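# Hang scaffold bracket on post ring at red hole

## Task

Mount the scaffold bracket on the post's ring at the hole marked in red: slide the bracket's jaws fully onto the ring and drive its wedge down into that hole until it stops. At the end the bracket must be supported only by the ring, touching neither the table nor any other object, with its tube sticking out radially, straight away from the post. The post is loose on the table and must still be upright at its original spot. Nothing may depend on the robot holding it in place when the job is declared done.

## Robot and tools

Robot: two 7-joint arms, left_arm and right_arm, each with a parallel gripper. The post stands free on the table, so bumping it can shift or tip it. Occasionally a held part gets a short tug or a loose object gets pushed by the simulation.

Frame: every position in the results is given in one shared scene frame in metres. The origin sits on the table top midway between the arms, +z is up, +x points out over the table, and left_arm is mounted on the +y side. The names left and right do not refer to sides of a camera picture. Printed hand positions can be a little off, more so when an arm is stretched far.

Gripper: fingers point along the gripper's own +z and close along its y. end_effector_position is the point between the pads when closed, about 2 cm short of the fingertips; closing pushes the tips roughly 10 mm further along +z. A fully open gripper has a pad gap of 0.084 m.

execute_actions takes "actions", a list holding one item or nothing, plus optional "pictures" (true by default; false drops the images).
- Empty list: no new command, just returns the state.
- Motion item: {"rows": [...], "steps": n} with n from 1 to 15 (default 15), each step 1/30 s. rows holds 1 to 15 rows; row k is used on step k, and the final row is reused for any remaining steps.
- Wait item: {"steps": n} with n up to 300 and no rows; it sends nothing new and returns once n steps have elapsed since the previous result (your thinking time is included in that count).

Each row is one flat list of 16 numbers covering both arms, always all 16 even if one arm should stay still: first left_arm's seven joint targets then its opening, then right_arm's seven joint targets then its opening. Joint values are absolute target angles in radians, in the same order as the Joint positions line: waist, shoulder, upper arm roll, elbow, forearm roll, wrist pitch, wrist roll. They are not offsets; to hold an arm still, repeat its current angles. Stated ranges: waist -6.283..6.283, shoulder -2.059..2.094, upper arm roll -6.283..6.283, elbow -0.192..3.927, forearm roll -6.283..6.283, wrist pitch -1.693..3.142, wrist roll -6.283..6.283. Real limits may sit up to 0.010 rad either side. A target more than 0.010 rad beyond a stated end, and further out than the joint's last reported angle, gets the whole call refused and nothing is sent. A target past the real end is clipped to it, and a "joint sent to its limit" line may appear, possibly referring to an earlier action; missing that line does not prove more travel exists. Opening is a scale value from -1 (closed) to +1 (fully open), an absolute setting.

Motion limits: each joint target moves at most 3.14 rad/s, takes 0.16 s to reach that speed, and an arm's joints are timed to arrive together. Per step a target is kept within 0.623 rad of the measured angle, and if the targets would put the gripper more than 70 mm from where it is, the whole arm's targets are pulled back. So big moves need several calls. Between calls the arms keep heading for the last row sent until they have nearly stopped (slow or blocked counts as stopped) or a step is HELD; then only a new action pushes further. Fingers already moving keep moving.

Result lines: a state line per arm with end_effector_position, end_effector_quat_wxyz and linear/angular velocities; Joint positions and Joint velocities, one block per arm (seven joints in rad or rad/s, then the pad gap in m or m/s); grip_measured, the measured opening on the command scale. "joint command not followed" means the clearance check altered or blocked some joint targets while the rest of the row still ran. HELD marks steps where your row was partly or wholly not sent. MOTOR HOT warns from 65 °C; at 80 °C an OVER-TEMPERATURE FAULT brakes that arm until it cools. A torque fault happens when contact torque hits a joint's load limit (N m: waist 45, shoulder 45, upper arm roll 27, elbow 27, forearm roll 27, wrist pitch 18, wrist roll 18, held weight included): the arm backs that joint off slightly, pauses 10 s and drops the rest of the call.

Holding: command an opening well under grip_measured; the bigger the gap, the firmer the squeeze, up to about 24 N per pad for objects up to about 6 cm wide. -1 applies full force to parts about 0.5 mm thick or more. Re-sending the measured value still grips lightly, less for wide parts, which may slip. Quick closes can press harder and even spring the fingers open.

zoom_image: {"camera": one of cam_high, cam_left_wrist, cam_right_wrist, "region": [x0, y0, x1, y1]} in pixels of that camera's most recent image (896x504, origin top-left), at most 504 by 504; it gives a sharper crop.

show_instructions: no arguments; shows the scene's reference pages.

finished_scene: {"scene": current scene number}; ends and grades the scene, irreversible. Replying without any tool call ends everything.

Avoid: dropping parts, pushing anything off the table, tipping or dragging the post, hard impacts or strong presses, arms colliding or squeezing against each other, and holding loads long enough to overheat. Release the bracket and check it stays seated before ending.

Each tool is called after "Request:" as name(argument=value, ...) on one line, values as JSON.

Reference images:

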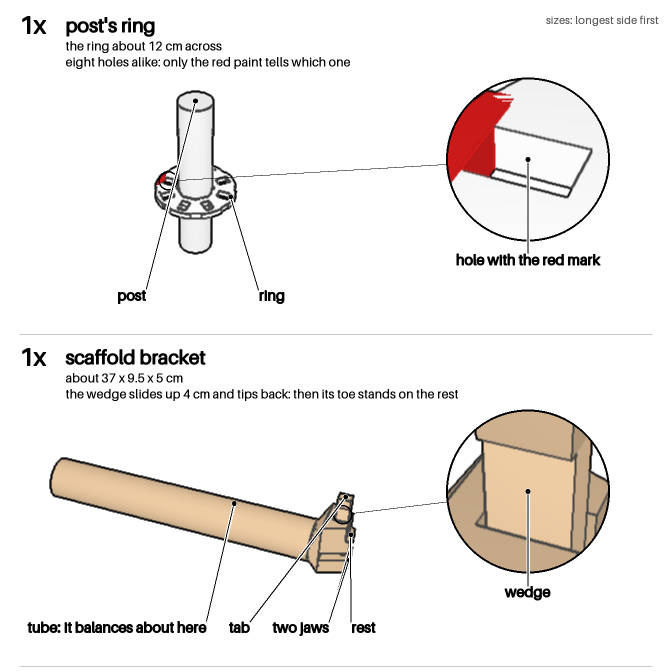

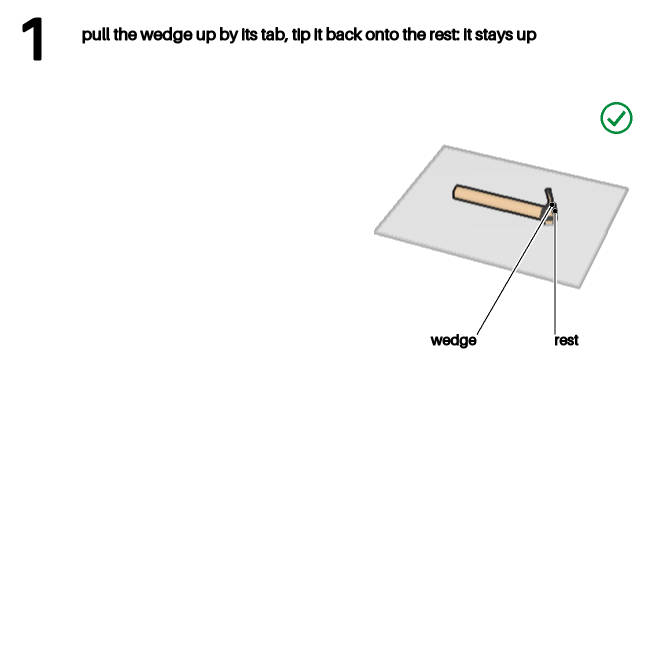

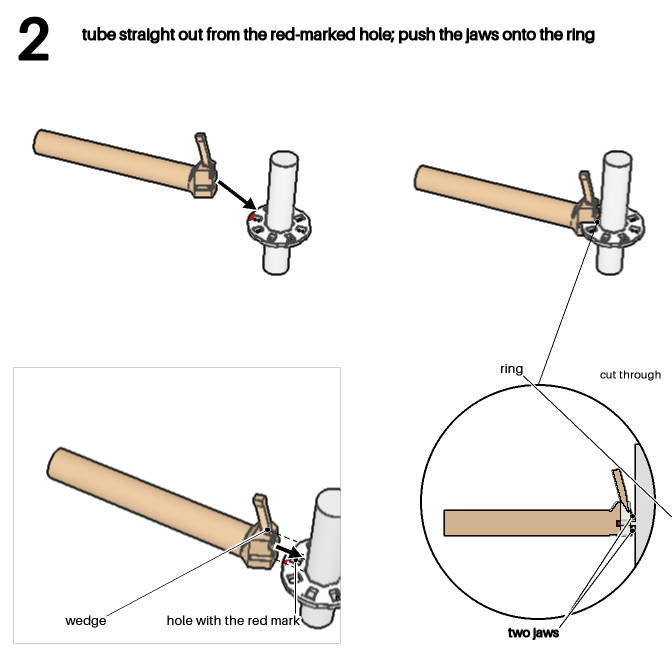

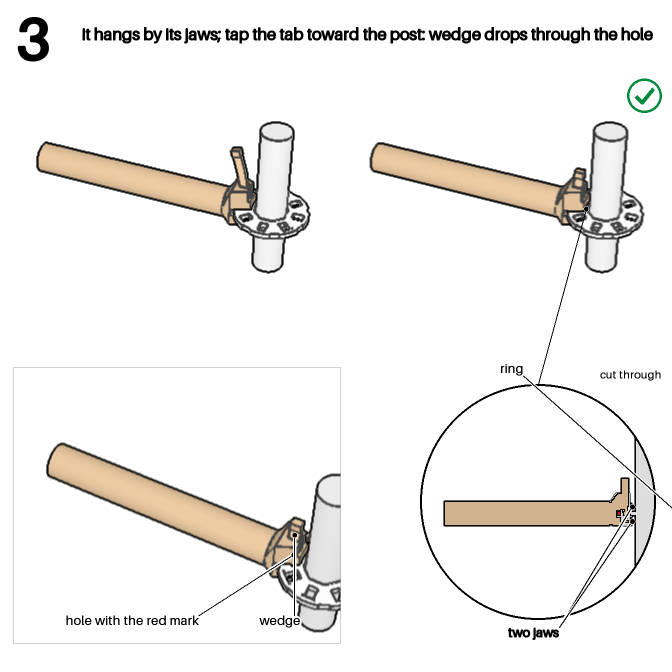

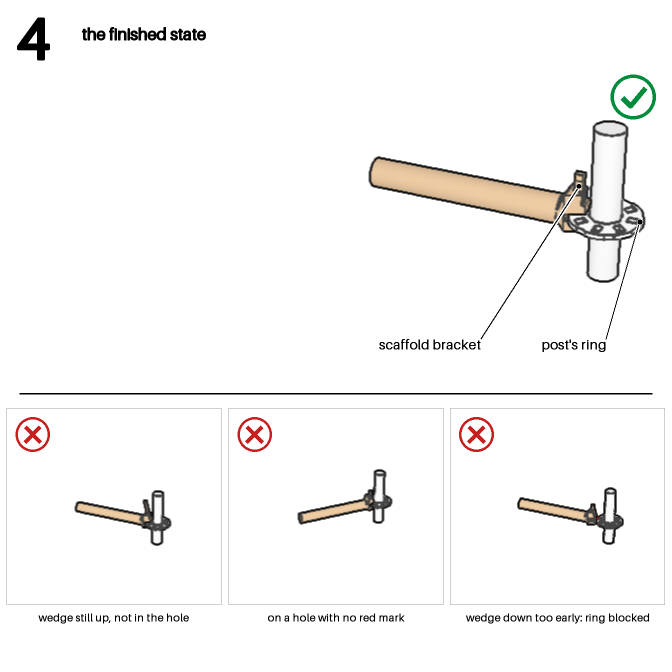

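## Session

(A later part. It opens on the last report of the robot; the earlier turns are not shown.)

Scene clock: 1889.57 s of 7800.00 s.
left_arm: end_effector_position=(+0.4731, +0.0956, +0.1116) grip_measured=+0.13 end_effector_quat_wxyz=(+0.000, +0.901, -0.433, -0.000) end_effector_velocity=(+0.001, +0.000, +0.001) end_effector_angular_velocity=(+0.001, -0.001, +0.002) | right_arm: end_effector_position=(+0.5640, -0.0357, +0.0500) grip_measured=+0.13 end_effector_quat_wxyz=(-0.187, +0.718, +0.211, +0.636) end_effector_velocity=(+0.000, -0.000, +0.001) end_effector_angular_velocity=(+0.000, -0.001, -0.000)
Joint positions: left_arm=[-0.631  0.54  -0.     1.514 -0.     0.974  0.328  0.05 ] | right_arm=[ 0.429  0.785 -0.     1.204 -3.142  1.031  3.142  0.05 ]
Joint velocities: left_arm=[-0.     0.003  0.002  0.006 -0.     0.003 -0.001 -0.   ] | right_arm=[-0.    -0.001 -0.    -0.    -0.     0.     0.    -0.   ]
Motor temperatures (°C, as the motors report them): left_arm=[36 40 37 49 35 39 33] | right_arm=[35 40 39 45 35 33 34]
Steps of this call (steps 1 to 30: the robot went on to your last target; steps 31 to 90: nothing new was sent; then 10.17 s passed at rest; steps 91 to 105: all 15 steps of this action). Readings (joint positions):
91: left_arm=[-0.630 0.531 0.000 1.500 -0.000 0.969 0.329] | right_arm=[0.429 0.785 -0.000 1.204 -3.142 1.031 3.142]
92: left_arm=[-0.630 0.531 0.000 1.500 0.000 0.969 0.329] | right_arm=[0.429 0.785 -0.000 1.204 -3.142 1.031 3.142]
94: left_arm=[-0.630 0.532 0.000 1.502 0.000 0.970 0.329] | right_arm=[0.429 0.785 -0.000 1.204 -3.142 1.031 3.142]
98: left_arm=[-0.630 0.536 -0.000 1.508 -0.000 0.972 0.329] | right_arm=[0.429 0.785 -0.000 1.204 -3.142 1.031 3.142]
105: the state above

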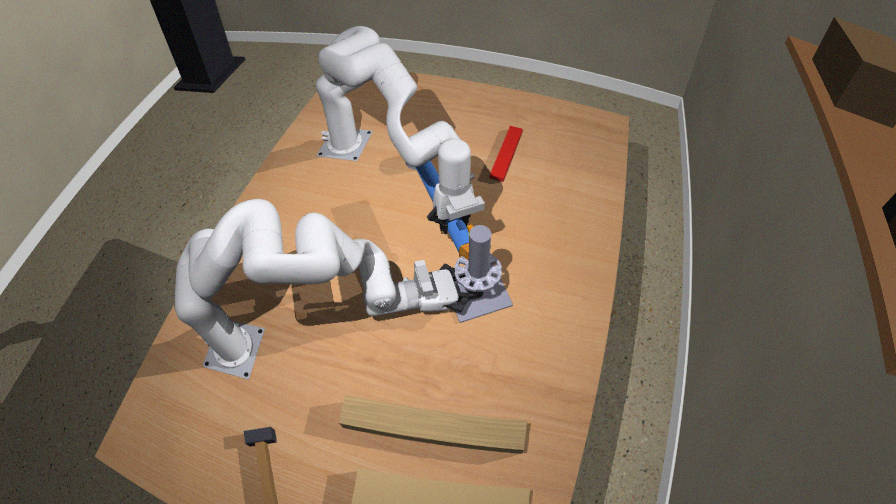

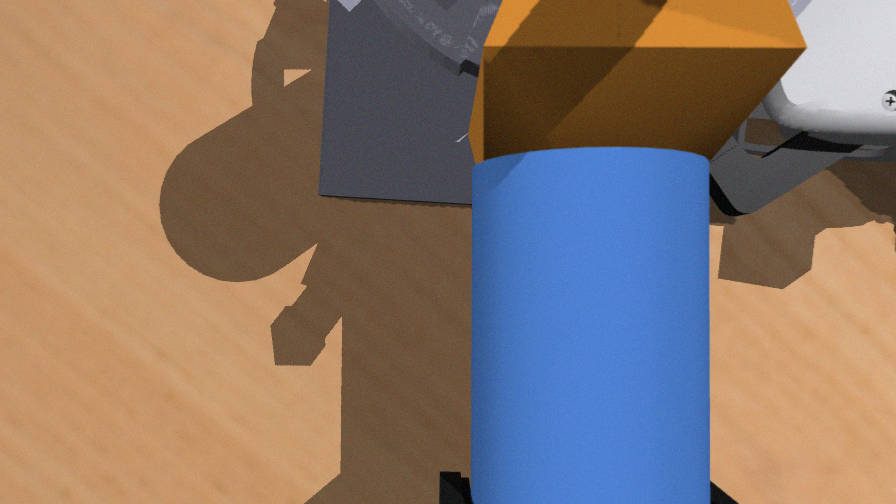

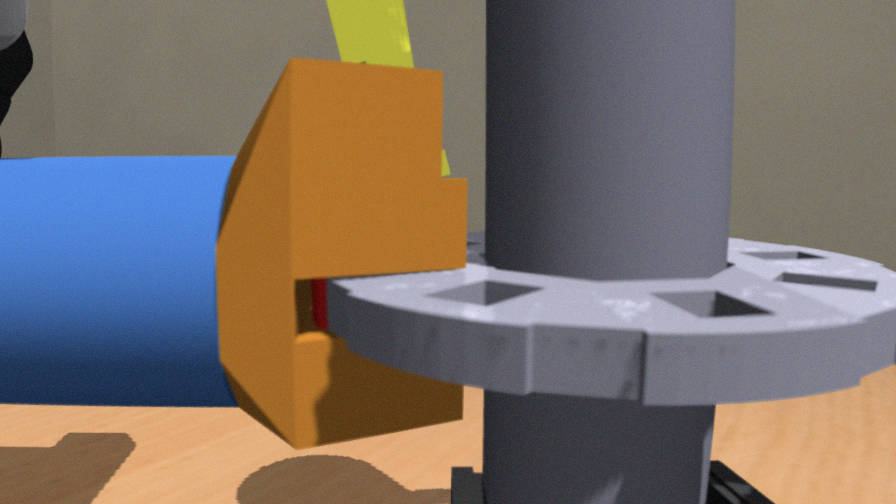

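Request:
execute_actions(actions=[{"rows": [
[-0.6313,0.5408,0,1.5158,0,0.9750,0.3277,-1, 0.4289,0.7853,0,1.2042,-3.1416,1.0311,3.1416,-0.1],
[-0.6315,0.5416,0,1.5171,0,0.9755,0.3275,-1, 0.4289,0.7853,0,1.2042,-3.1416,1.0311,3.1416,-0.1],
[-0.6316,0.5424,0,1.5183,0,0.9759,0.3274,-1, 0.4289,0.7853,0,1.2042,-3.1416,1.0311,3.1416,-0.1],
[-0.6318,0.5432,0,1.5196,0,0.9764,0.3272,-1, 0.4289,0.7853,0,1.2042,-3.1416,1.0311,3.1416,-0.1],
[-0.6319,0.5440,0,1.5209,0,0.9769,0.3271,-1, 0.4289,0.7853,0,1.2042,-3.1416,1.0311,3.1416,-0.1],
[-0.6320,0.5448,0,1.5222,0,0.9774,0.3270,-1, 0.4289,0.7853,0,1.2042,-3.1416,1.0311,3.1416,-0.1],
[-0.6322,0.5456,0,1.5234,0,0.9778,0.3268,-1, 0.4289,0.7853,0,1.2042,-3.1416,1.0311,3.1416,-0.1],
[-0.6323,0.5464,0,1.5247,0,0.9783,0.3267,-1, 0.4289,0.7853,0,1.2042,-3.1416,1.0311,3.1416,-0.1]
], "steps": 15}])

Scene clock: 1903.70 s of 7800.00 s.
left_arm: end_effector_position=(+0.4739, +0.0948, +0.1110) grip_measured=+0.13 end_effector_quat_wxyz=(-0.000, +0.902, -0.433, -0.001) end_effector_velocity=(+0.001, +0.001, -0.000) end_effector_angular_velocity=(+0.000, -0.000, +0.002) | right_arm: end_effector_position=(+0.5640, -0.0357, +0.0500) grip_measured=+0.13 end_effector_quat_wxyz=(-0.187, +0.718, +0.211, +0.636) end_effector_velocity=(+0.000, -0.001, -0.001) end_effector_angular_velocity=(+0.000, +0.001, -0.002)
Joint positions: left_arm=[-0.632  0.546  0.     1.523  0.     0.98   0.327  0.05 ] | right_arm=[ 0.429  0.785  0.     1.204 -3.142  1.031  3.142  0.05 ]
Joint velocities: left_arm=[ 0.001  0.002  0.001  0.002 -0.     0.001 -0.001 -0.   ] | right_arm=[-0.     0.001 -0.    -0.     0.001  0.     0.001 -0.   ]
Motor temperatures (°C, as the motors report them): left_arm=[36 40 37 49 35 39 33] | right_arm=[35 40 39 45 35 33 34]
Steps of this call (steps 1 to 15: the robot went on to your last target; steps 16 to 90: nothing new was sent; then 10.63 s passed at rest; steps 91 to 105: all 15 steps of this action). Readings (joint positions):
91: left_arm=[-0.631 0.540 0.000 1.515 -0.000 0.975 0.328] | right_arm=[0.429 0.785 -0.000 1.204 -3.142 1.031 3.142]
92: left_arm=[-0.631 0.540 0.000 1.515 0.000 0.975 0.328] | right_arm=[0.429 0.785 0.000 1.204 -3.142 1.031 3.142]
94: left_arm=[-0.631 0.541 0.000 1.516 0.000 0.975 0.328] | right_arm=[0.429 0.785 -0.000 1.204 -3.142 1.031 3.142]
98: left_arm=[-0.632 0.544 0.000 1.520 0.000 0.978 0.327] | right_arm=[0.429 0.785 0.000 1.204 -3.142 1.031 3.142]
105: the state above

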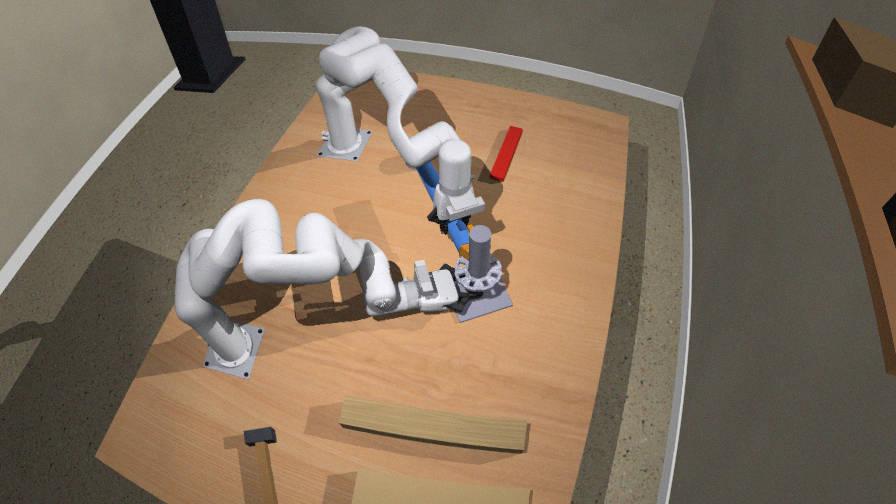

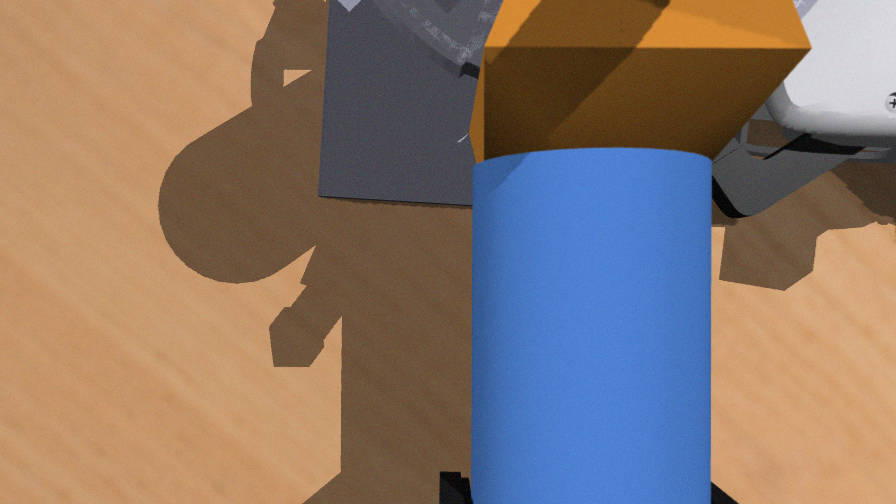

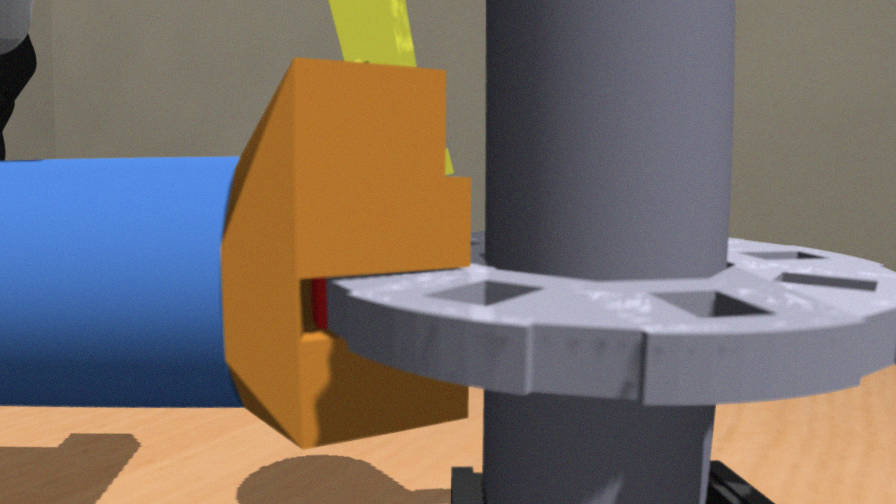

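Request:
execute_actions(actions=[{"rows": [
[-0.6320,0.5448,0,1.5222,0,0.9774,0.3270,-0.5, 0.4289,0.7853,0,1.2042,-3.1416,1.0311,3.1416,-0.1],
[-0.6319,0.5440,0,1.5209,0,0.9769,0.3271,-0.2, 0.4289,0.7853,0,1.2042,-3.1416,1.0311,3.1416,-0.1],
[-0.6319,0.5440,0,1.5209,0,0.9769,0.3271,0.0, 0.4289,0.7853,0,1.2042,-3.1416,1.0311,3.1416,-0.1],
[-0.6319,0.5440,0,1.5209,0,0.9769,0.3271,0.05, 0.4289,0.7853,0,1.2042,-3.1416,1.0311,3.1416,-0.1],
[-0.6319,0.5440,0,1.5209,0,0.9769,0.3271,0.09, 0.4289,0.7853,0,1.2042,-3.1416,1.0311,3.1416,-0.1],
[-0.6319,0.5440,0,1.5209,0,0.9769,0.3271,0.12, 0.4289,0.7853,0,1.2042,-3.1416,1.0311,3.1416,-0.1],
[-0.6319,0.5440,0,1.5209,0,0.9769,0.3271,0.14, 0.4289,0.7853,0,1.2042,-3.1416,1.0311,3.1416,-0.1],
[-0.6319,0.5440,0,1.5209,0,0.9769,0.3271,0.15, 0.4289,0.7853,0,1.2042,-3.1416,1.0311,3.1416,-0.1],
[-0.6319,0.5440,0,1.5209,0,0.9769,0.3271,0.16, 0.4289,0.7853,0,1.2042,-3.1416,1.0311,3.1416,-0.1],
[-0.6319,0.5440,0,1.5209,0,0.9769,0.3271,0.17, 0.4289,0.7853,0,1.2042,-3.1416,1.0311,3.1416,-0.1],
[-0.6319,0.5440,0,1.5209,0,0.9769,0.3271,0.18, 0.4289,0.7853,0,1.2042,-3.1416,1.0311,3.1416,-0.1],
[-0.6319,0.5440,0,1.5209,0,0.9769,0.3271,0.19, 0.4289,0.7853,0,1.2042,-3.1416,1.0311,3.1416,-0.1],
[-0.6319,0.5440,0,1.5209,0,0.9769,0.3271,0.20, 0.4289,0.7853,0,1.2042,-3.1416,1.0311,3.1416,-0.1],
[-0.6319,0.5440,0,1.5209,0,0.9769,0.3271,0.22, 0.4289,0.7853,0,1.2042,-3.1416,1.0311,3.1416,-0.1],
[-0.6319,0.5440,0,1.5209,0,0.9769,0.3271,0.25, 0.4289,0.7853,0,1.2042,-3.1416,1.0311,3.1416,-0.1]
], "steps": 15}])

Scene clock: 1948.13 s of 7800.00 s.
left_arm: end_effector_position=(+0.4760, +0.0913, +0.1163) grip_measured=+0.22 end_effector_quat_wxyz=(+0.001, +0.901, -0.434, +0.006) end_effector_velocity=(-0.023, +0.037, -0.056) end_effector_angular_velocity=(+0.085, +0.111, +0.025) | right_arm: end_effector_position=(+0.5620, -0.0326, +0.0499) grip_measured=+0.13 end_effector_quat_wxyz=(-0.189, +0.718, +0.212, +0.636) end_effector_velocity=(+0.001, -0.002, -0.000) end_effector_angular_velocity=(-0.000, +0.001, -0.003)
Joint positions: left_arm=[-0.633  0.54  -0.002  1.527 -0.     0.974  0.327  0.054] | right_arm=[ 0.431  0.786  0.003  1.205 -3.142  1.031  3.142  0.05 ]
Joint velocities: left_arm=[ 0.011  0.042  0.019 -0.069  0.002  0.029  0.001  0.037] | right_arm=[-0.001  0.    -0.002 -0.     0.001 -0.001  0.001  0.   ]
Motor temperatures (°C, as the motors report them): left_arm=[36 41 37 54 35 41 33] | right_arm=[35 40 39 45 35 33 34]
Steps of this call (steps 1 to 15: the robot went on to your last target; steps 16 to 90: nothing new was sent; then 40.93 s passed at rest; steps 91 to 105: all 15 steps of this action). Readings (joint positions):
91: left_arm=[-0.632 0.546 0.000 1.524 0.000 0.978 0.327] | right_arm=[0.429 0.785 -0.000 1.204 -3.142 1.031 3.142]
92: left_arm=[-0.632 0.546 0.000 1.523 -0.000 0.978 0.327] | right_arm=[0.429 0.785 0.000 1.204 -3.142 1.031 3.142]
94: left_arm=[-0.632 0.545 -0.000 1.522 -0.000 0.977 0.327] | right_arm=[0.429 0.785 -0.000 1.204 -3.142 1.031 3.142]
98: left_arm=[-0.632 0.544 -0.000 1.523 -0.000 0.975 0.327] | right_arm=[0.429 0.785 0.000 1.204 -3.142 1.031 3.142]
105: the state above

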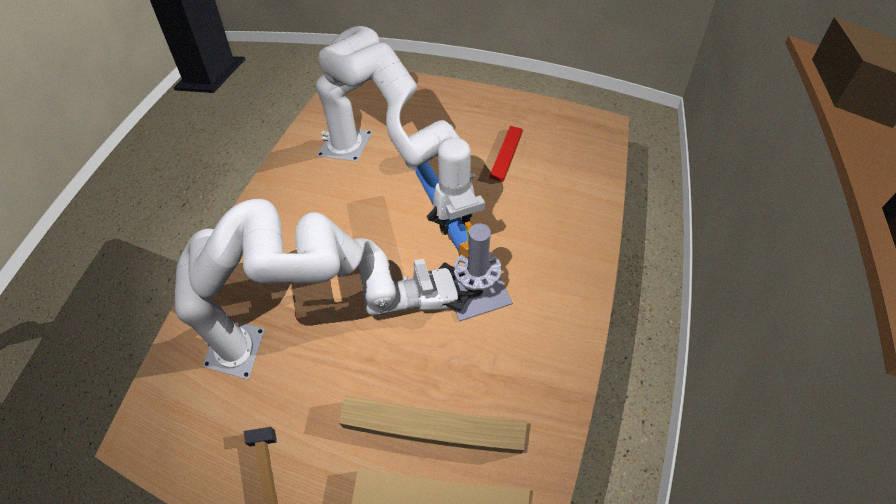

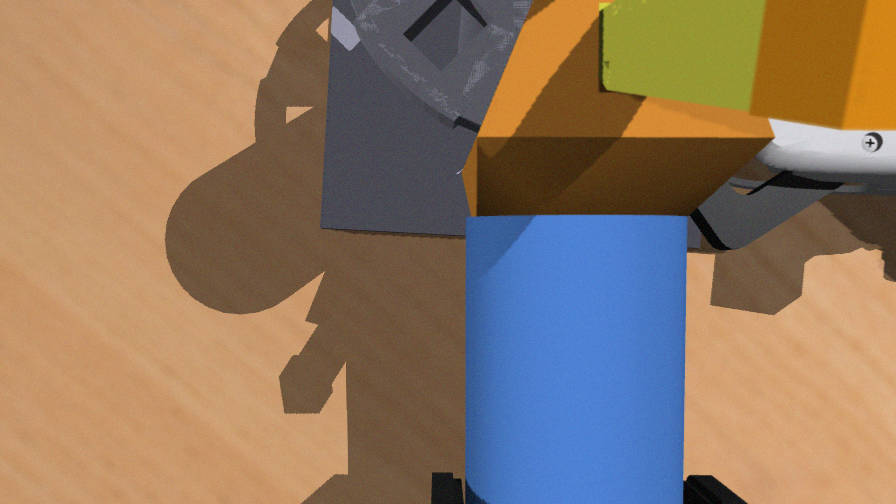

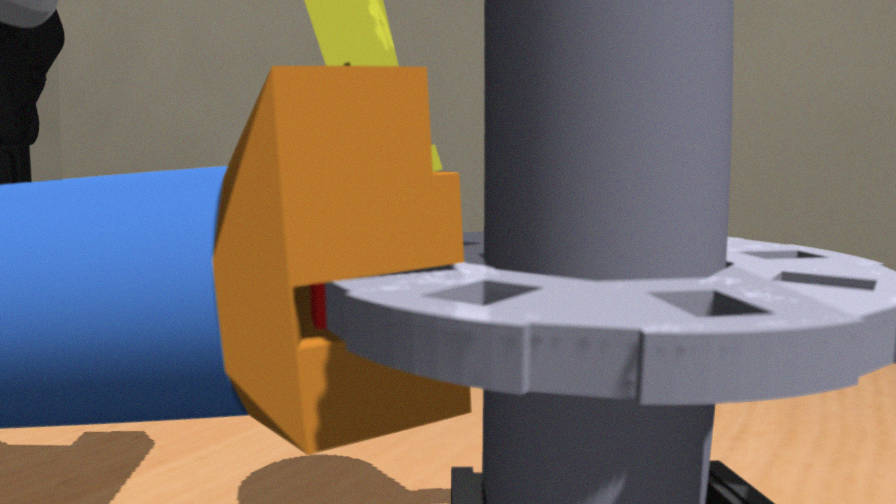

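Request:
execute_actions(actions=[{"rows": [
[-0.6319,0.5440,0,1.5209,0,0.9769,0.3271,0.3, 0.4289,0.7853,0,1.2042,-3.1416,1.0311,3.1416,-0.1],
[-0.6319,0.5440,0,1.5209,0,0.9769,0.3271,0.4, 0.4289,0.7853,0,1.2042,-3.1416,1.0311,3.1416,-0.1],
[-0.6319,0.5440,0,1.5209,0,0.9769,0.3271,0.5, 0.4289,0.7853,0,1.2042,-3.1416,1.0311,3.1416,-0.1],
[-0.6319,0.5440,0,1.5209,0,0.9769,0.3271,0.6, 0.4289,0.7853,0,1.2042,-3.1416,1.0311,3.1416,-0.1]
], "steps": 15}])

Scene clock: 1958.07 s of 7800.00 s.
left_arm: end_effector_position=(+0.4739, +0.0946, +0.1116) grip_measured=+0.59 end_effector_quat_wxyz=(-0.000, +0.902, -0.433, -0.000) end_effector_velocity=(-0.000, -0.000, +0.000) end_effector_angular_velocity=(-0.000, -0.001, -0.001) | right_arm: end_effector_position=(+0.5640, -0.0359, +0.0500) grip_measured=+0.13 end_effector_quat_wxyz=(-0.187, +0.718, +0.211, +0.636) end_effector_velocity=(+0.000, -0.000, -0.000) end_effector_angular_velocity=(+0.002, +0.001, -0.001)
Joint positions: left_arm=[-0.632  0.544  0.     1.521 -0.     0.977  0.327  0.069] | right_arm=[ 0.429  0.785 -0.     1.204 -3.142  1.031  3.142  0.05 ]
Joint velocities: left_arm=[-0.  0. -0.  0.  0. -0. -0.  0.] | right_arm=[-0.001  0.    -0.     0.    -0.    -0.     0.002  0.   ]
Motor temperatures (°C, as the motors report them): left_arm=[36 40 37 50 35 41 33] | right_arm=[35 40 39 45 35 33 34]
Steps of this call (steps 1 to 15: the robot went on to your last target; steps 16 to 110: nothing new was sent; then 5.77 s passed at rest; steps 111 to 125: all 15 steps of this action). Readings (joint positions):
111: left_arm=[-0.632 0.544 -0.000 1.521 -0.000 0.977 0.327] | right_arm=[0.429 0.785 -0.000 1.204 -3.142 1.031 3.142]
112: left_arm=[-0.632 0.544 -0.000 1.521 -0.000 0.977 0.327] | right_arm=[0.429 0.785 -0.000 1.204 -3.142 1.031 3.142]
114: left_arm=[-0.632 0.544 -0.000 1.521 -0.000 0.977 0.327] | right_arm=[0.429 0.785 -0.000 1.204 -3.142 1.031 3.142]
118: left_arm=[-0.632 0.544 -0.000 1.521 0.000 0.977 0.327] | right_arm=[0.429 0.785 -0.000 1.204 -3.142 1.031 3.142]
125: the state above

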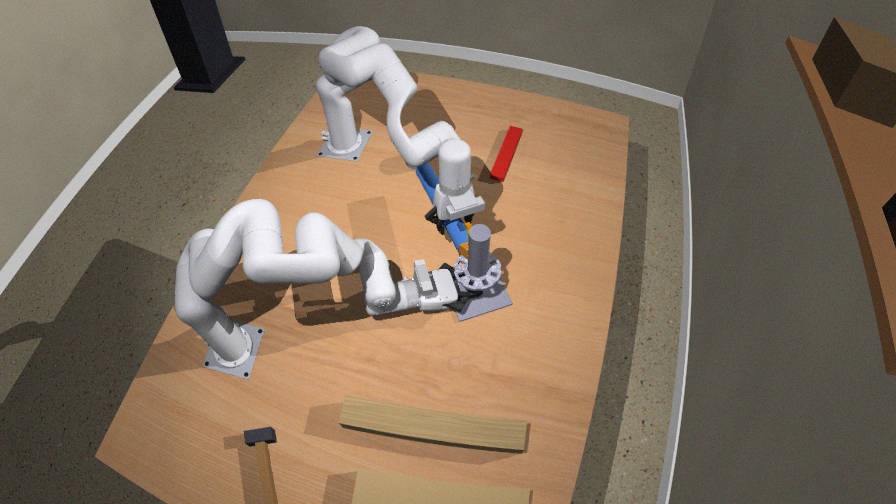

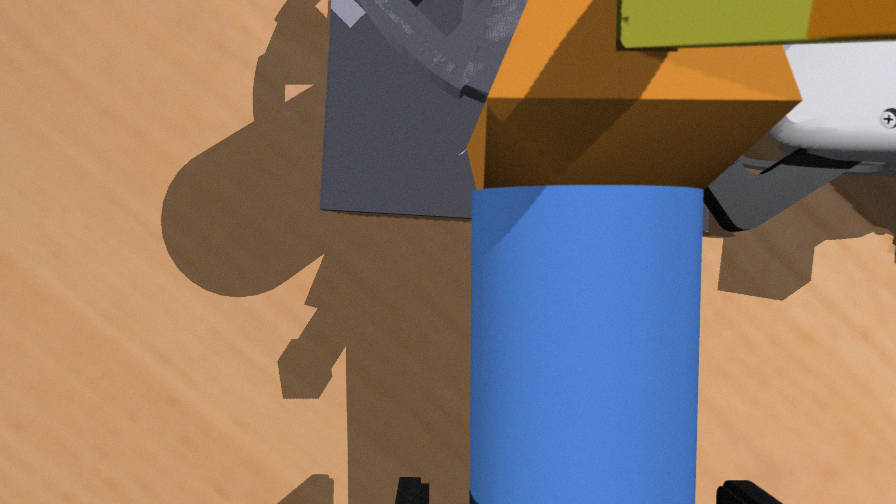

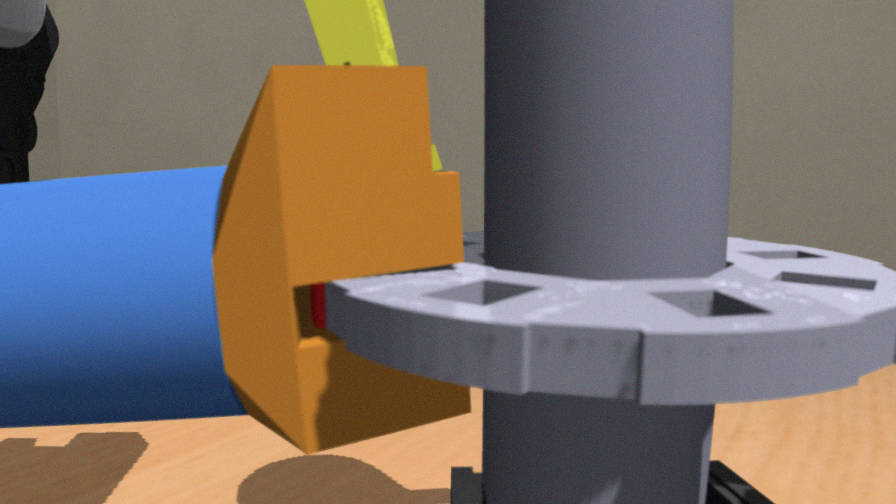

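Request:
execute_actions(actions=[{"rows": [
[-0.6320,0.5385,0,1.5166,0,0.9721,0.3270,0.6, 0.4289,0.7853,0,1.2042,-3.1416,1.0311,3.1416,-0.1],
[-0.6322,0.5276,0,1.5081,0,0.9625,0.3268,0.6, 0.4289,0.7853,0,1.2042,-3.1416,1.0311,3.1416,-0.1],
[-0.6325,0.5138,0,1.4974,0,0.9505,0.3265,0.6, 0.4289,0.7853,0,1.2042,-3.1416,1.0311,3.1416,-0.1],
[-0.6329,0.4947,0,1.4824,0,0.9337,0.3261,0.6, 0.4289,0.7853,0,1.2042,-3.1416,1.0311,3.1416,-0.1],
[-0.6334,0.4727,0,1.4653,0,0.9146,0.3256,0.6, 0.4289,0.7853,0,1.2042,-3.1416,1.0311,3.1416,-0.1],
[-0.6338,0.4508,0,1.4482,0,0.8954,0.3252,0.6, 0.4289,0.7853,0,1.2042,-3.1416,1.0311,3.1416,-0.1],
[-0.6343,0.4289,0,1.4311,0,0.8762,0.3247,0.6, 0.4289,0.7853,0,1.2042,-3.1416,1.0311,3.1416,-0.1],
[-0.6347,0.4069,0,1.4140,0,0.8570,0.3243,0.6, 0.4289,0.7853,0,1.2042,-3.1416,1.0311,3.1416,-0.1],
[-0.6352,0.3850,0,1.3968,0,0.8379,0.3238,0.6, 0.4289,0.7853,0,1.2042,-3.1416,1.0311,3.1416,-0.1],
[-0.6356,0.3631,0,1.3797,0,0.8187,0.3234,0.6, 0.4289,0.7853,0,1.2042,-3.1416,1.0311,3.1416,-0.1],
[-0.6361,0.3411,0,1.3626,0,0.7995,0.3229,0.6, 0.4289,0.7853,0,1.2042,-3.1416,1.0311,3.1416,-0.1],
[-0.6365,0.3192,0,1.3455,0,0.7803,0.3225,0.6, 0.4289,0.7853,0,1.2042,-3.1416,1.0311,3.1416,-0.1],
[-0.6369,0.3000,0,1.3305,0,0.7635,0.3221,0.6, 0.4289,0.7853,0,1.2042,-3.1416,1.0311,3.1416,-0.1],
[-0.6372,0.2836,0,1.3177,0,0.7491,0.3218,0.6, 0.4289,0.7853,0,1.2042,-3.1416,1.0311,3.1416,-0.1],
[-0.6375,0.2699,0,1.3070,0,0.7372,0.3215,0.6, 0.4289,0.7853,0,1.2042,-3.1416,1.0311,3.1416,-0.1]
], "steps": 15}], pictures=false)

Request:
execute_actions(actions=[{"rows": [
[-0.6375,0.2699,0,1.3070,0,0.7372,0.3215,0.4, 0.4289,0.7853,0,1.2042,-3.1416,1.0311,3.1416,-0.1],
[-0.6375,0.2699,0,1.3070,0,0.7372,0.3215,0.2, 0.4289,0.7853,0,1.2042,-3.1416,1.0311,3.1416,-0.1],
[-0.6375,0.2699,0,1.3070,0,0.7372,0.3215,0.0, 0.4289,0.7853,0,1.2042,-3.1416,1.0311,3.1416,-0.1],
[-0.6375,0.2699,0,1.3070,0,0.7372,0.3215,-0.2, 0.4289,0.7853,0,1.2042,-3.1416,1.0311,3.1416,-0.1],
[-0.6375,0.2699,0,1.3070,0,0.7372,0.3215,-0.4, 0.4289,0.7853,0,1.2042,-3.1416,1.0311,3.1416,-0.1],
[-0.6375,0.2699,0,1.3070,0,0.7372,0.3215,-0.6, 0.4289,0.7853,0,1.2042,-3.1416,1.0311,3.1416,-0.1],
[-0.6375,0.2699,0,1.3070,0,0.7372,0.3215,-0.8, 0.4289,0.7853,0,1.2042,-3.1416,1.0311,3.1416,-0.1],
[-0.6375,0.2699,0,1.3070,0,0.7372,0.3215,-1.0, 0.4289,0.7853,0,1.2042,-3.1416,1.0311,3.1416,-0.1]
], "steps": 15}])

Scene clock: 2023.80 s of 7800.00 s.
left_arm: end_effector_position=(+0.4811, +0.0868, +0.1885) grip_measured=+0.59 end_effector_quat_wxyz=(+0.015, +0.895, -0.430, +0.116) end_effector_velocity=(+0.002, -0.010, +0.215) end_effector_angular_velocity=(-0.352, -0.541, -0.002) | right_arm: end_effector_position=(+0.5640, -0.0357, +0.0500) grip_measured=+0.13 end_effector_quat_wxyz=(-0.187, +0.718, +0.211, +0.636) end_effector_velocity=(+0.000, +0.000, +0.001) end_effector_angular_velocity=(+0.000, -0.001, +0.000)
Joint positions: left_arm=[-0.636  0.331 -0.     1.357  0.     0.792  0.323  0.069] | right_arm=[ 0.429  0.785 -0.     1.204 -3.142  1.031  3.142  0.05 ]
Joint velocities: left_arm=[-0.012 -0.594 -0.001 -0.462 -0.    -0.513 -0.011  0.   ] | right_arm=[ 0.    -0.     0.     0.001  0.     0.    -0.001 -0.   ]
Motor temperatures (°C, as the motors report them): left_arm=[36 39 37 46 35 39 33] | right_arm=[35 40 39 47 35 33 34]
Steps of this call (steps 1 to 15: the robot went on to your last target; steps 16 to 90: nothing new was sent; then 62.23 s passed at rest; steps 91 to 105: all 15 steps of this action). Readings (joint positions):
91: left_arm=[-0.632 0.544 0.000 1.521 -0.000 0.977 0.327] | right_arm=[0.429 0.785 -0.000 1.204 -3.142 1.031 3.142]
92: left_arm=[-0.632 0.543 0.000 1.520 -0.000 0.975 0.327] | right_arm=[0.429 0.785 -0.000 1.204 -3.142 1.031 3.142]
94: left_arm=[-0.632 0.533 0.000 1.510 -0.000 0.966 0.327] | right_arm=[0.429 0.785 -0.000 1.204 -3.142 1.031 3.142]
98: left_arm=[-0.633 0.477 0.000 1.467 -0.000 0.917 0.326] | right_arm=[0.429 0.785 -0.000 1.204 -3.142 1.031 3.142]
105: the state above

Scene clock: 2024.30 s of 7800.00 s.
left_arm: end_effector_position=(+0.4806, +0.0863, +0.2096) grip_measured=-1.00 end_effector_quat_wxyz=(+0.019, +0.891, -0.428, +0.148) end_effector_velocity=(+0.000, -0.001, +0.003) end_effector_angular_velocity=(-0.005, -0.006, -0.000) | right_arm: end_effector_position=(+0.5640, -0.0357, +0.0500) grip_measured=+0.13 end_effector_quat_wxyz=(-0.187, +0.718, +0.211, +0.636) end_effector_velocity=(+0.000, -0.000, -0.000) end_effector_angular_velocity=(-0.002, -0.001, +0.001)
Joint positions: left_arm=[-0.637  0.271  0.     1.307 -0.     0.737  0.322  0.   ] | right_arm=[ 0.429  0.785 -0.     1.204 -3.142  1.031  3.142  0.05 ]
Joint velocities: left_arm=[-0.    -0.006 -0.    -0.001 -0.    -0.003 -0.001  0.   ] | right_arm=[-0.001  0.    -0.    -0.    -0.002 -0.    -0.002  0.   ]
Motor temperatures (°C, as the motors report them): left_arm=[36 39 37 46 35 39 33] | right_arm=[35 40 39 47 35 33 34]
Steps of this call (steps 1 to 15: all 15 steps of this action). Readings (joint positions):
1: left_arm=[-0.637 0.312 -0.000 1.342 0.000 0.775 0.322] | right_arm=[0.429 0.785 -0.000 1.204 -3.142 1.031 3.142]
2: left_arm=[-0.637 0.297 -0.000 1.331 0.000 0.763 0.322] | right_arm=[0.429 0.785 -0.000 1.204 -3.142 1.031 3.142]
4: left_arm=[-0.637 0.281 -0.000 1.319 0.000 0.749 0.322] | right_arm=[0.429 0.785 -0.000 1.204 -3.142 1.031 3.142]
8: left_arm=[-0.637 0.274 0.000 1.309 -0.000 0.740 0.322] | right_arm=[0.429 0.785 -0.000 1.204 -3.142 1.031 3.142]
15: the state above

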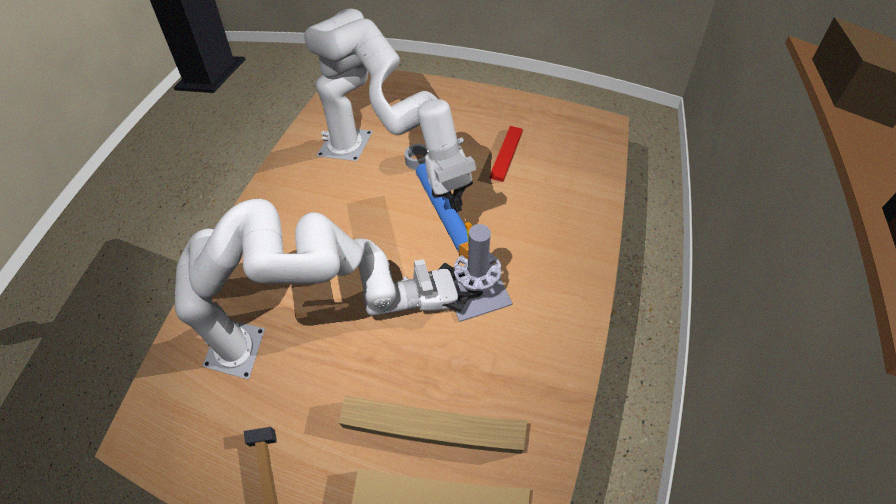

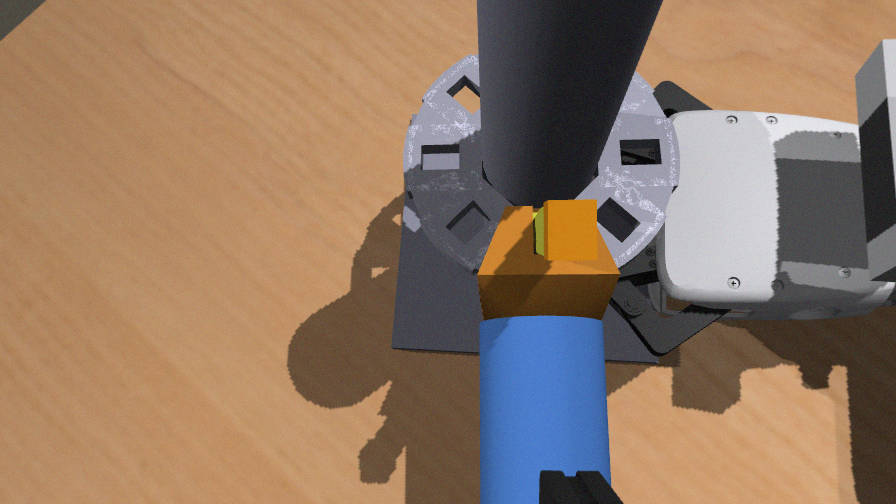

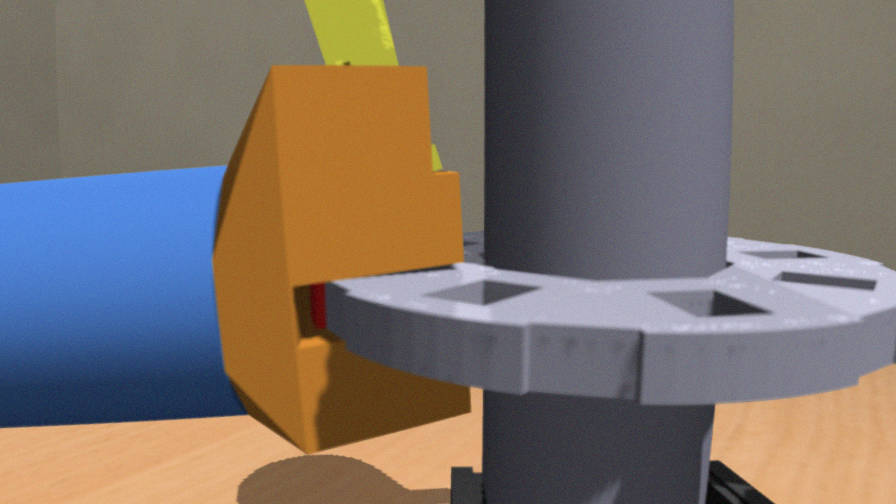

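Request:
execute_actions(actions=[{"rows": [
[-0.6385,0.2762,0,1.3160,0,0.7399,0.3205,-1, 0.4289,0.7853,0,1.2042,-3.1416,1.0311,3.1416,-0.1],
[-0.6404,0.2884,0,1.3332,0,0.7448,0.3186,-1, 0.4289,0.7853,0,1.2042,-3.1416,1.0311,3.1416,-0.1],
[-0.6428,0.3030,0,1.3535,0,0.7505,0.3162,-1, 0.4289,0.7853,0,1.2042,-3.1416,1.0311,3.1416,-0.1],
[-0.6452,0.3175,0,1.3740,0,0.7565,0.3138,-1, 0.4289,0.7853,0,1.2042,-3.1416,1.0311,3.1416,-0.1],
[-0.6476,0.3316,0,1.3940,0,0.7624,0.3114,-1, 0.4289,0.7853,0,1.2042,-3.1416,1.0311,3.1416,-0.1],
[-0.6499,0.3470,0,1.4160,0,0.7690,0.3091,-1, 0.4289,0.7853,0,1.2042,-3.1416,1.0311,3.1416,-0.1],
[-0.6522,0.3625,0,1.4385,0,0.7760,0.3068,-1, 0.4289,0.7853,0,1.2042,-3.1416,1.0311,3.1416,-0.1],
[-0.6543,0.3765,0,1.4590,0,0.7825,0.3047,-1, 0.4289,0.7853,0,1.2042,-3.1416,1.0311,3.1416,-0.1],
[-0.6561,0.3895,0,1.4780,0,0.7885,0.3029,-1, 0.4289,0.7853,0,1.2042,-3.1416,1.0311,3.1416,-0.1],
[-0.6571,0.3960,0,1.4875,0,0.7916,0.3019,-1, 0.4289,0.7853,0,1.2042,-3.1416,1.0311,3.1416,-0.1]
], "steps": 15}], pictures=false)

Request:
execute_actions(actions=[{"rows": [
[-0.6577,0.4005,0,1.4942,0,0.7938,0.3013,-1, 0.4289,0.7853,0,1.2042,-3.1416,1.0311,3.1416,-0.1],
[-0.6583,0.4050,0,1.5009,0,0.7960,0.3007,-1, 0.4289,0.7853,0,1.2042,-3.1416,1.0311,3.1416,-0.1],
[-0.6589,0.4094,0,1.5076,0,0.7983,0.3001,-1, 0.4289,0.7853,0,1.2042,-3.1416,1.0311,3.1416,-0.1],
[-0.6595,0.4139,0,1.5143,0,0.8005,0.2995,-1, 0.4289,0.7853,0,1.2042,-3.1416,1.0311,3.1416,-0.1],
[-0.6601,0.4184,0,1.5210,0,0.8027,0.2989,-1, 0.4289,0.7853,0,1.2042,-3.1416,1.0311,3.1416,-0.1],
[-0.6607,0.4229,0,1.5277,0,0.8049,0.2983,-1, 0.4289,0.7853,0,1.2042,-3.1416,1.0311,3.1416,-0.1],
[-0.6613,0.4274,0,1.5344,0,0.8071,0.2977,-1, 0.4289,0.7853,0,1.2042,-3.1416,1.0311,3.1416,-0.1],
[-0.6618,0.4318,0,1.5412,0,0.8094,0.2972,-1, 0.4289,0.7853,0,1.2042,-3.1416,1.0311,3.1416,-0.1]
], "steps": 15}])

Scene clock: 2071.83 s of 7800.00 s.
left_arm: end_effector_position=(+0.5042, +0.0560, +0.2096) grip_measured=-1.00 end_effector_quat_wxyz=(+0.022, +0.891, -0.428, +0.147) end_effector_velocity=(+0.014, -0.010, +0.003) end_effector_angular_velocity=(-0.001, -0.001, +0.010) | right_arm: end_effector_position=(+0.5640, -0.0357, +0.0500) grip_measured=+0.13 end_effector_quat_wxyz=(-0.187, +0.718, +0.211, +0.636) end_effector_velocity=(+0.000, -0.000, -0.000) end_effector_angular_velocity=(-0.001, -0.001, -0.001)
Joint positions: left_arm=[-0.657  0.391 -0.     1.479 -0.     0.789  0.303  0.   ] | right_arm=[ 0.429  0.785 -0.     1.204 -3.142  1.031  3.142  0.05 ]
Joint velocities: left_arm=[-0.006  0.056  0.007  0.089 -0.001  0.032 -0.01   0.   ] | right_arm=[ 0.     0.    -0.001 -0.     0.001  0.    -0.001 -0.   ]
Motor temperatures (°C, as the motors report them): left_arm=[36 39 37 47 35 39 33] | right_arm=[35 40 39 47 35 33 34]
Steps of this call (steps 1 to 15: the robot went on to your last target; steps 16 to 90: nothing new was sent; then 44.03 s passed at rest; steps 91 to 105: all 15 steps of this action). Readings (joint positions):
91: left_arm=[-0.638 0.270 0.000 1.307 0.000 0.737 0.321] | right_arm=[0.429 0.785 -0.000 1.204 -3.142 1.031 3.142]
92: left_arm=[-0.638 0.271 0.000 1.309 -0.000 0.738 0.321] | right_arm=[0.429 0.785 -0.000 1.204 -3.142 1.031 3.142]
94: left_arm=[-0.639 0.282 0.000 1.325 -0.000 0.743 0.319] | right_arm=[0.429 0.785 -0.000 1.204 -3.142 1.031 3.142]
98: left_arm=[-0.647 0.328 0.000 1.389 0.000 0.761 0.312] | right_arm=[0.429 0.785 -0.000 1.204 -3.142 1.031 3.142]
105: the state above

Scene clock: 2072.33 s of 7800.00 s.
left_arm: end_effector_position=(+0.5123, +0.0469, +0.2102) grip_measured=-1.00 end_effector_quat_wxyz=(+0.022, +0.891, -0.428, +0.148) end_effector_velocity=(+0.004, -0.001, +0.002) end_effector_angular_velocity=(-0.001, -0.003, +0.004) | right_arm: end_effector_position=(+0.5640, -0.0357, +0.0500) grip_measured=+0.13 end_effector_quat_wxyz=(-0.187, +0.718, +0.211, +0.636) end_effector_velocity=(+0.000, +0.001, +0.001) end_effector_angular_velocity=(+0.000, -0.002, +0.001)
Joint positions: left_arm=[-0.662  0.431  0.     1.54   0.     0.809  0.297  0.   ] | right_arm=[ 0.429  0.785 -0.     1.204 -3.142  1.031  3.142  0.05 ]
Joint velocities: left_arm=[-0.     0.008  0.003  0.017  0.     0.005 -0.002  0.   ] | right_arm=[ 0.001 -0.001 -0.001  0.    -0.001  0.    -0.     0.   ]
Motor temperatures (°C, as the motors report them): left_arm=[36 39 37 47 35 39 33] | right_arm=[35 40 39 47 35 33 34]
Steps of this call (steps 1 to 15: all 15 steps of this action). Readings (joint positions):
1: left_arm=[-0.657 0.393 -0.000 1.482 -0.000 0.790 0.302] | right_arm=[0.429 0.785 -0.000 1.204 -3.142 1.031 3.142]
2: left_arm=[-0.657 0.394 0.000 1.485 -0.000 0.791 0.302] | right_arm=[0.429 0.785 -0.000 1.204 -3.142 1.031 3.142]
4: left_arm=[-0.657 0.401 0.000 1.495 0.000 0.794 0.301] | right_arm=[0.429 0.785 -0.000 1.204 -3.142 1.031 3.142]
8: left_arm=[-0.660 0.418 0.000 1.520 0.000 0.802 0.299] | right_arm=[0.429 0.785 -0.000 1.204 -3.142 1.031 3.142]
15: the state above

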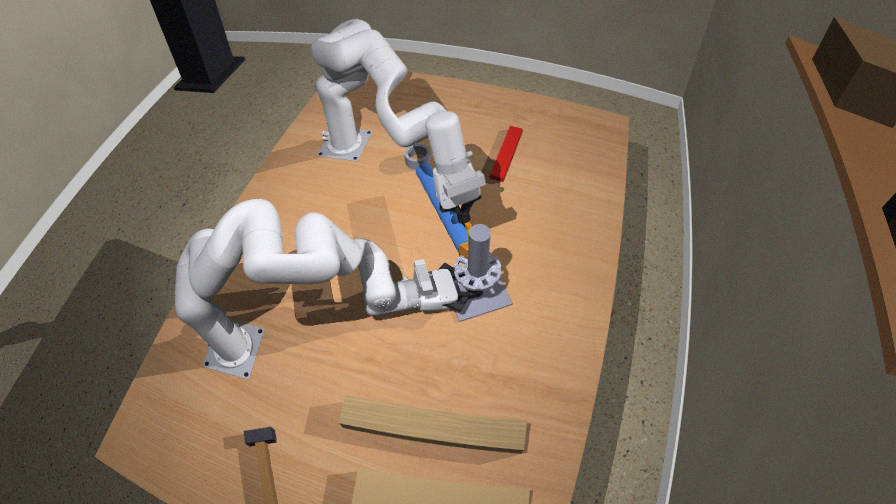

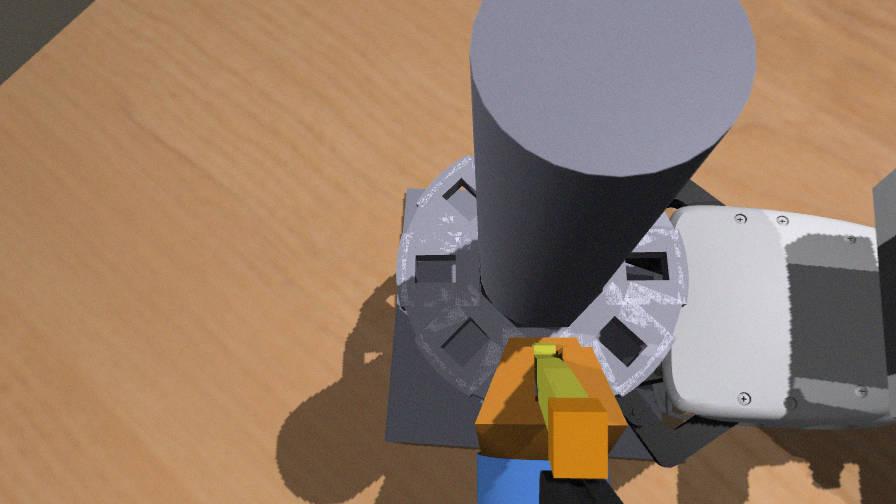

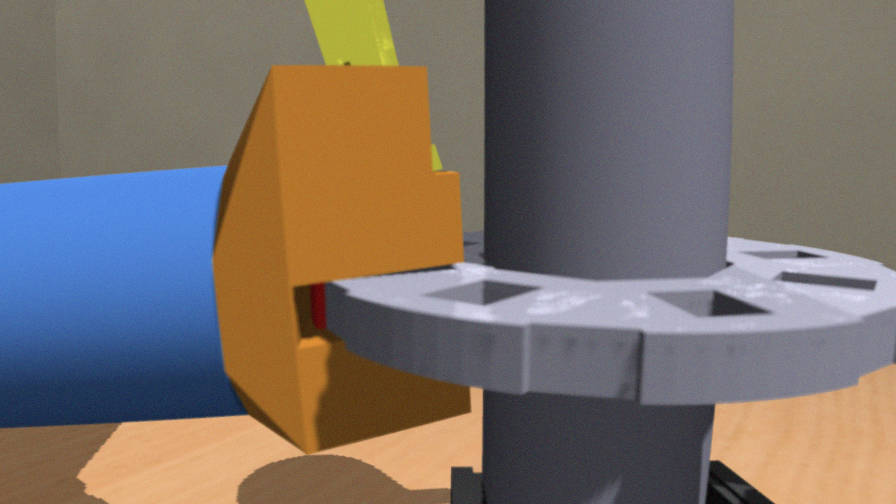

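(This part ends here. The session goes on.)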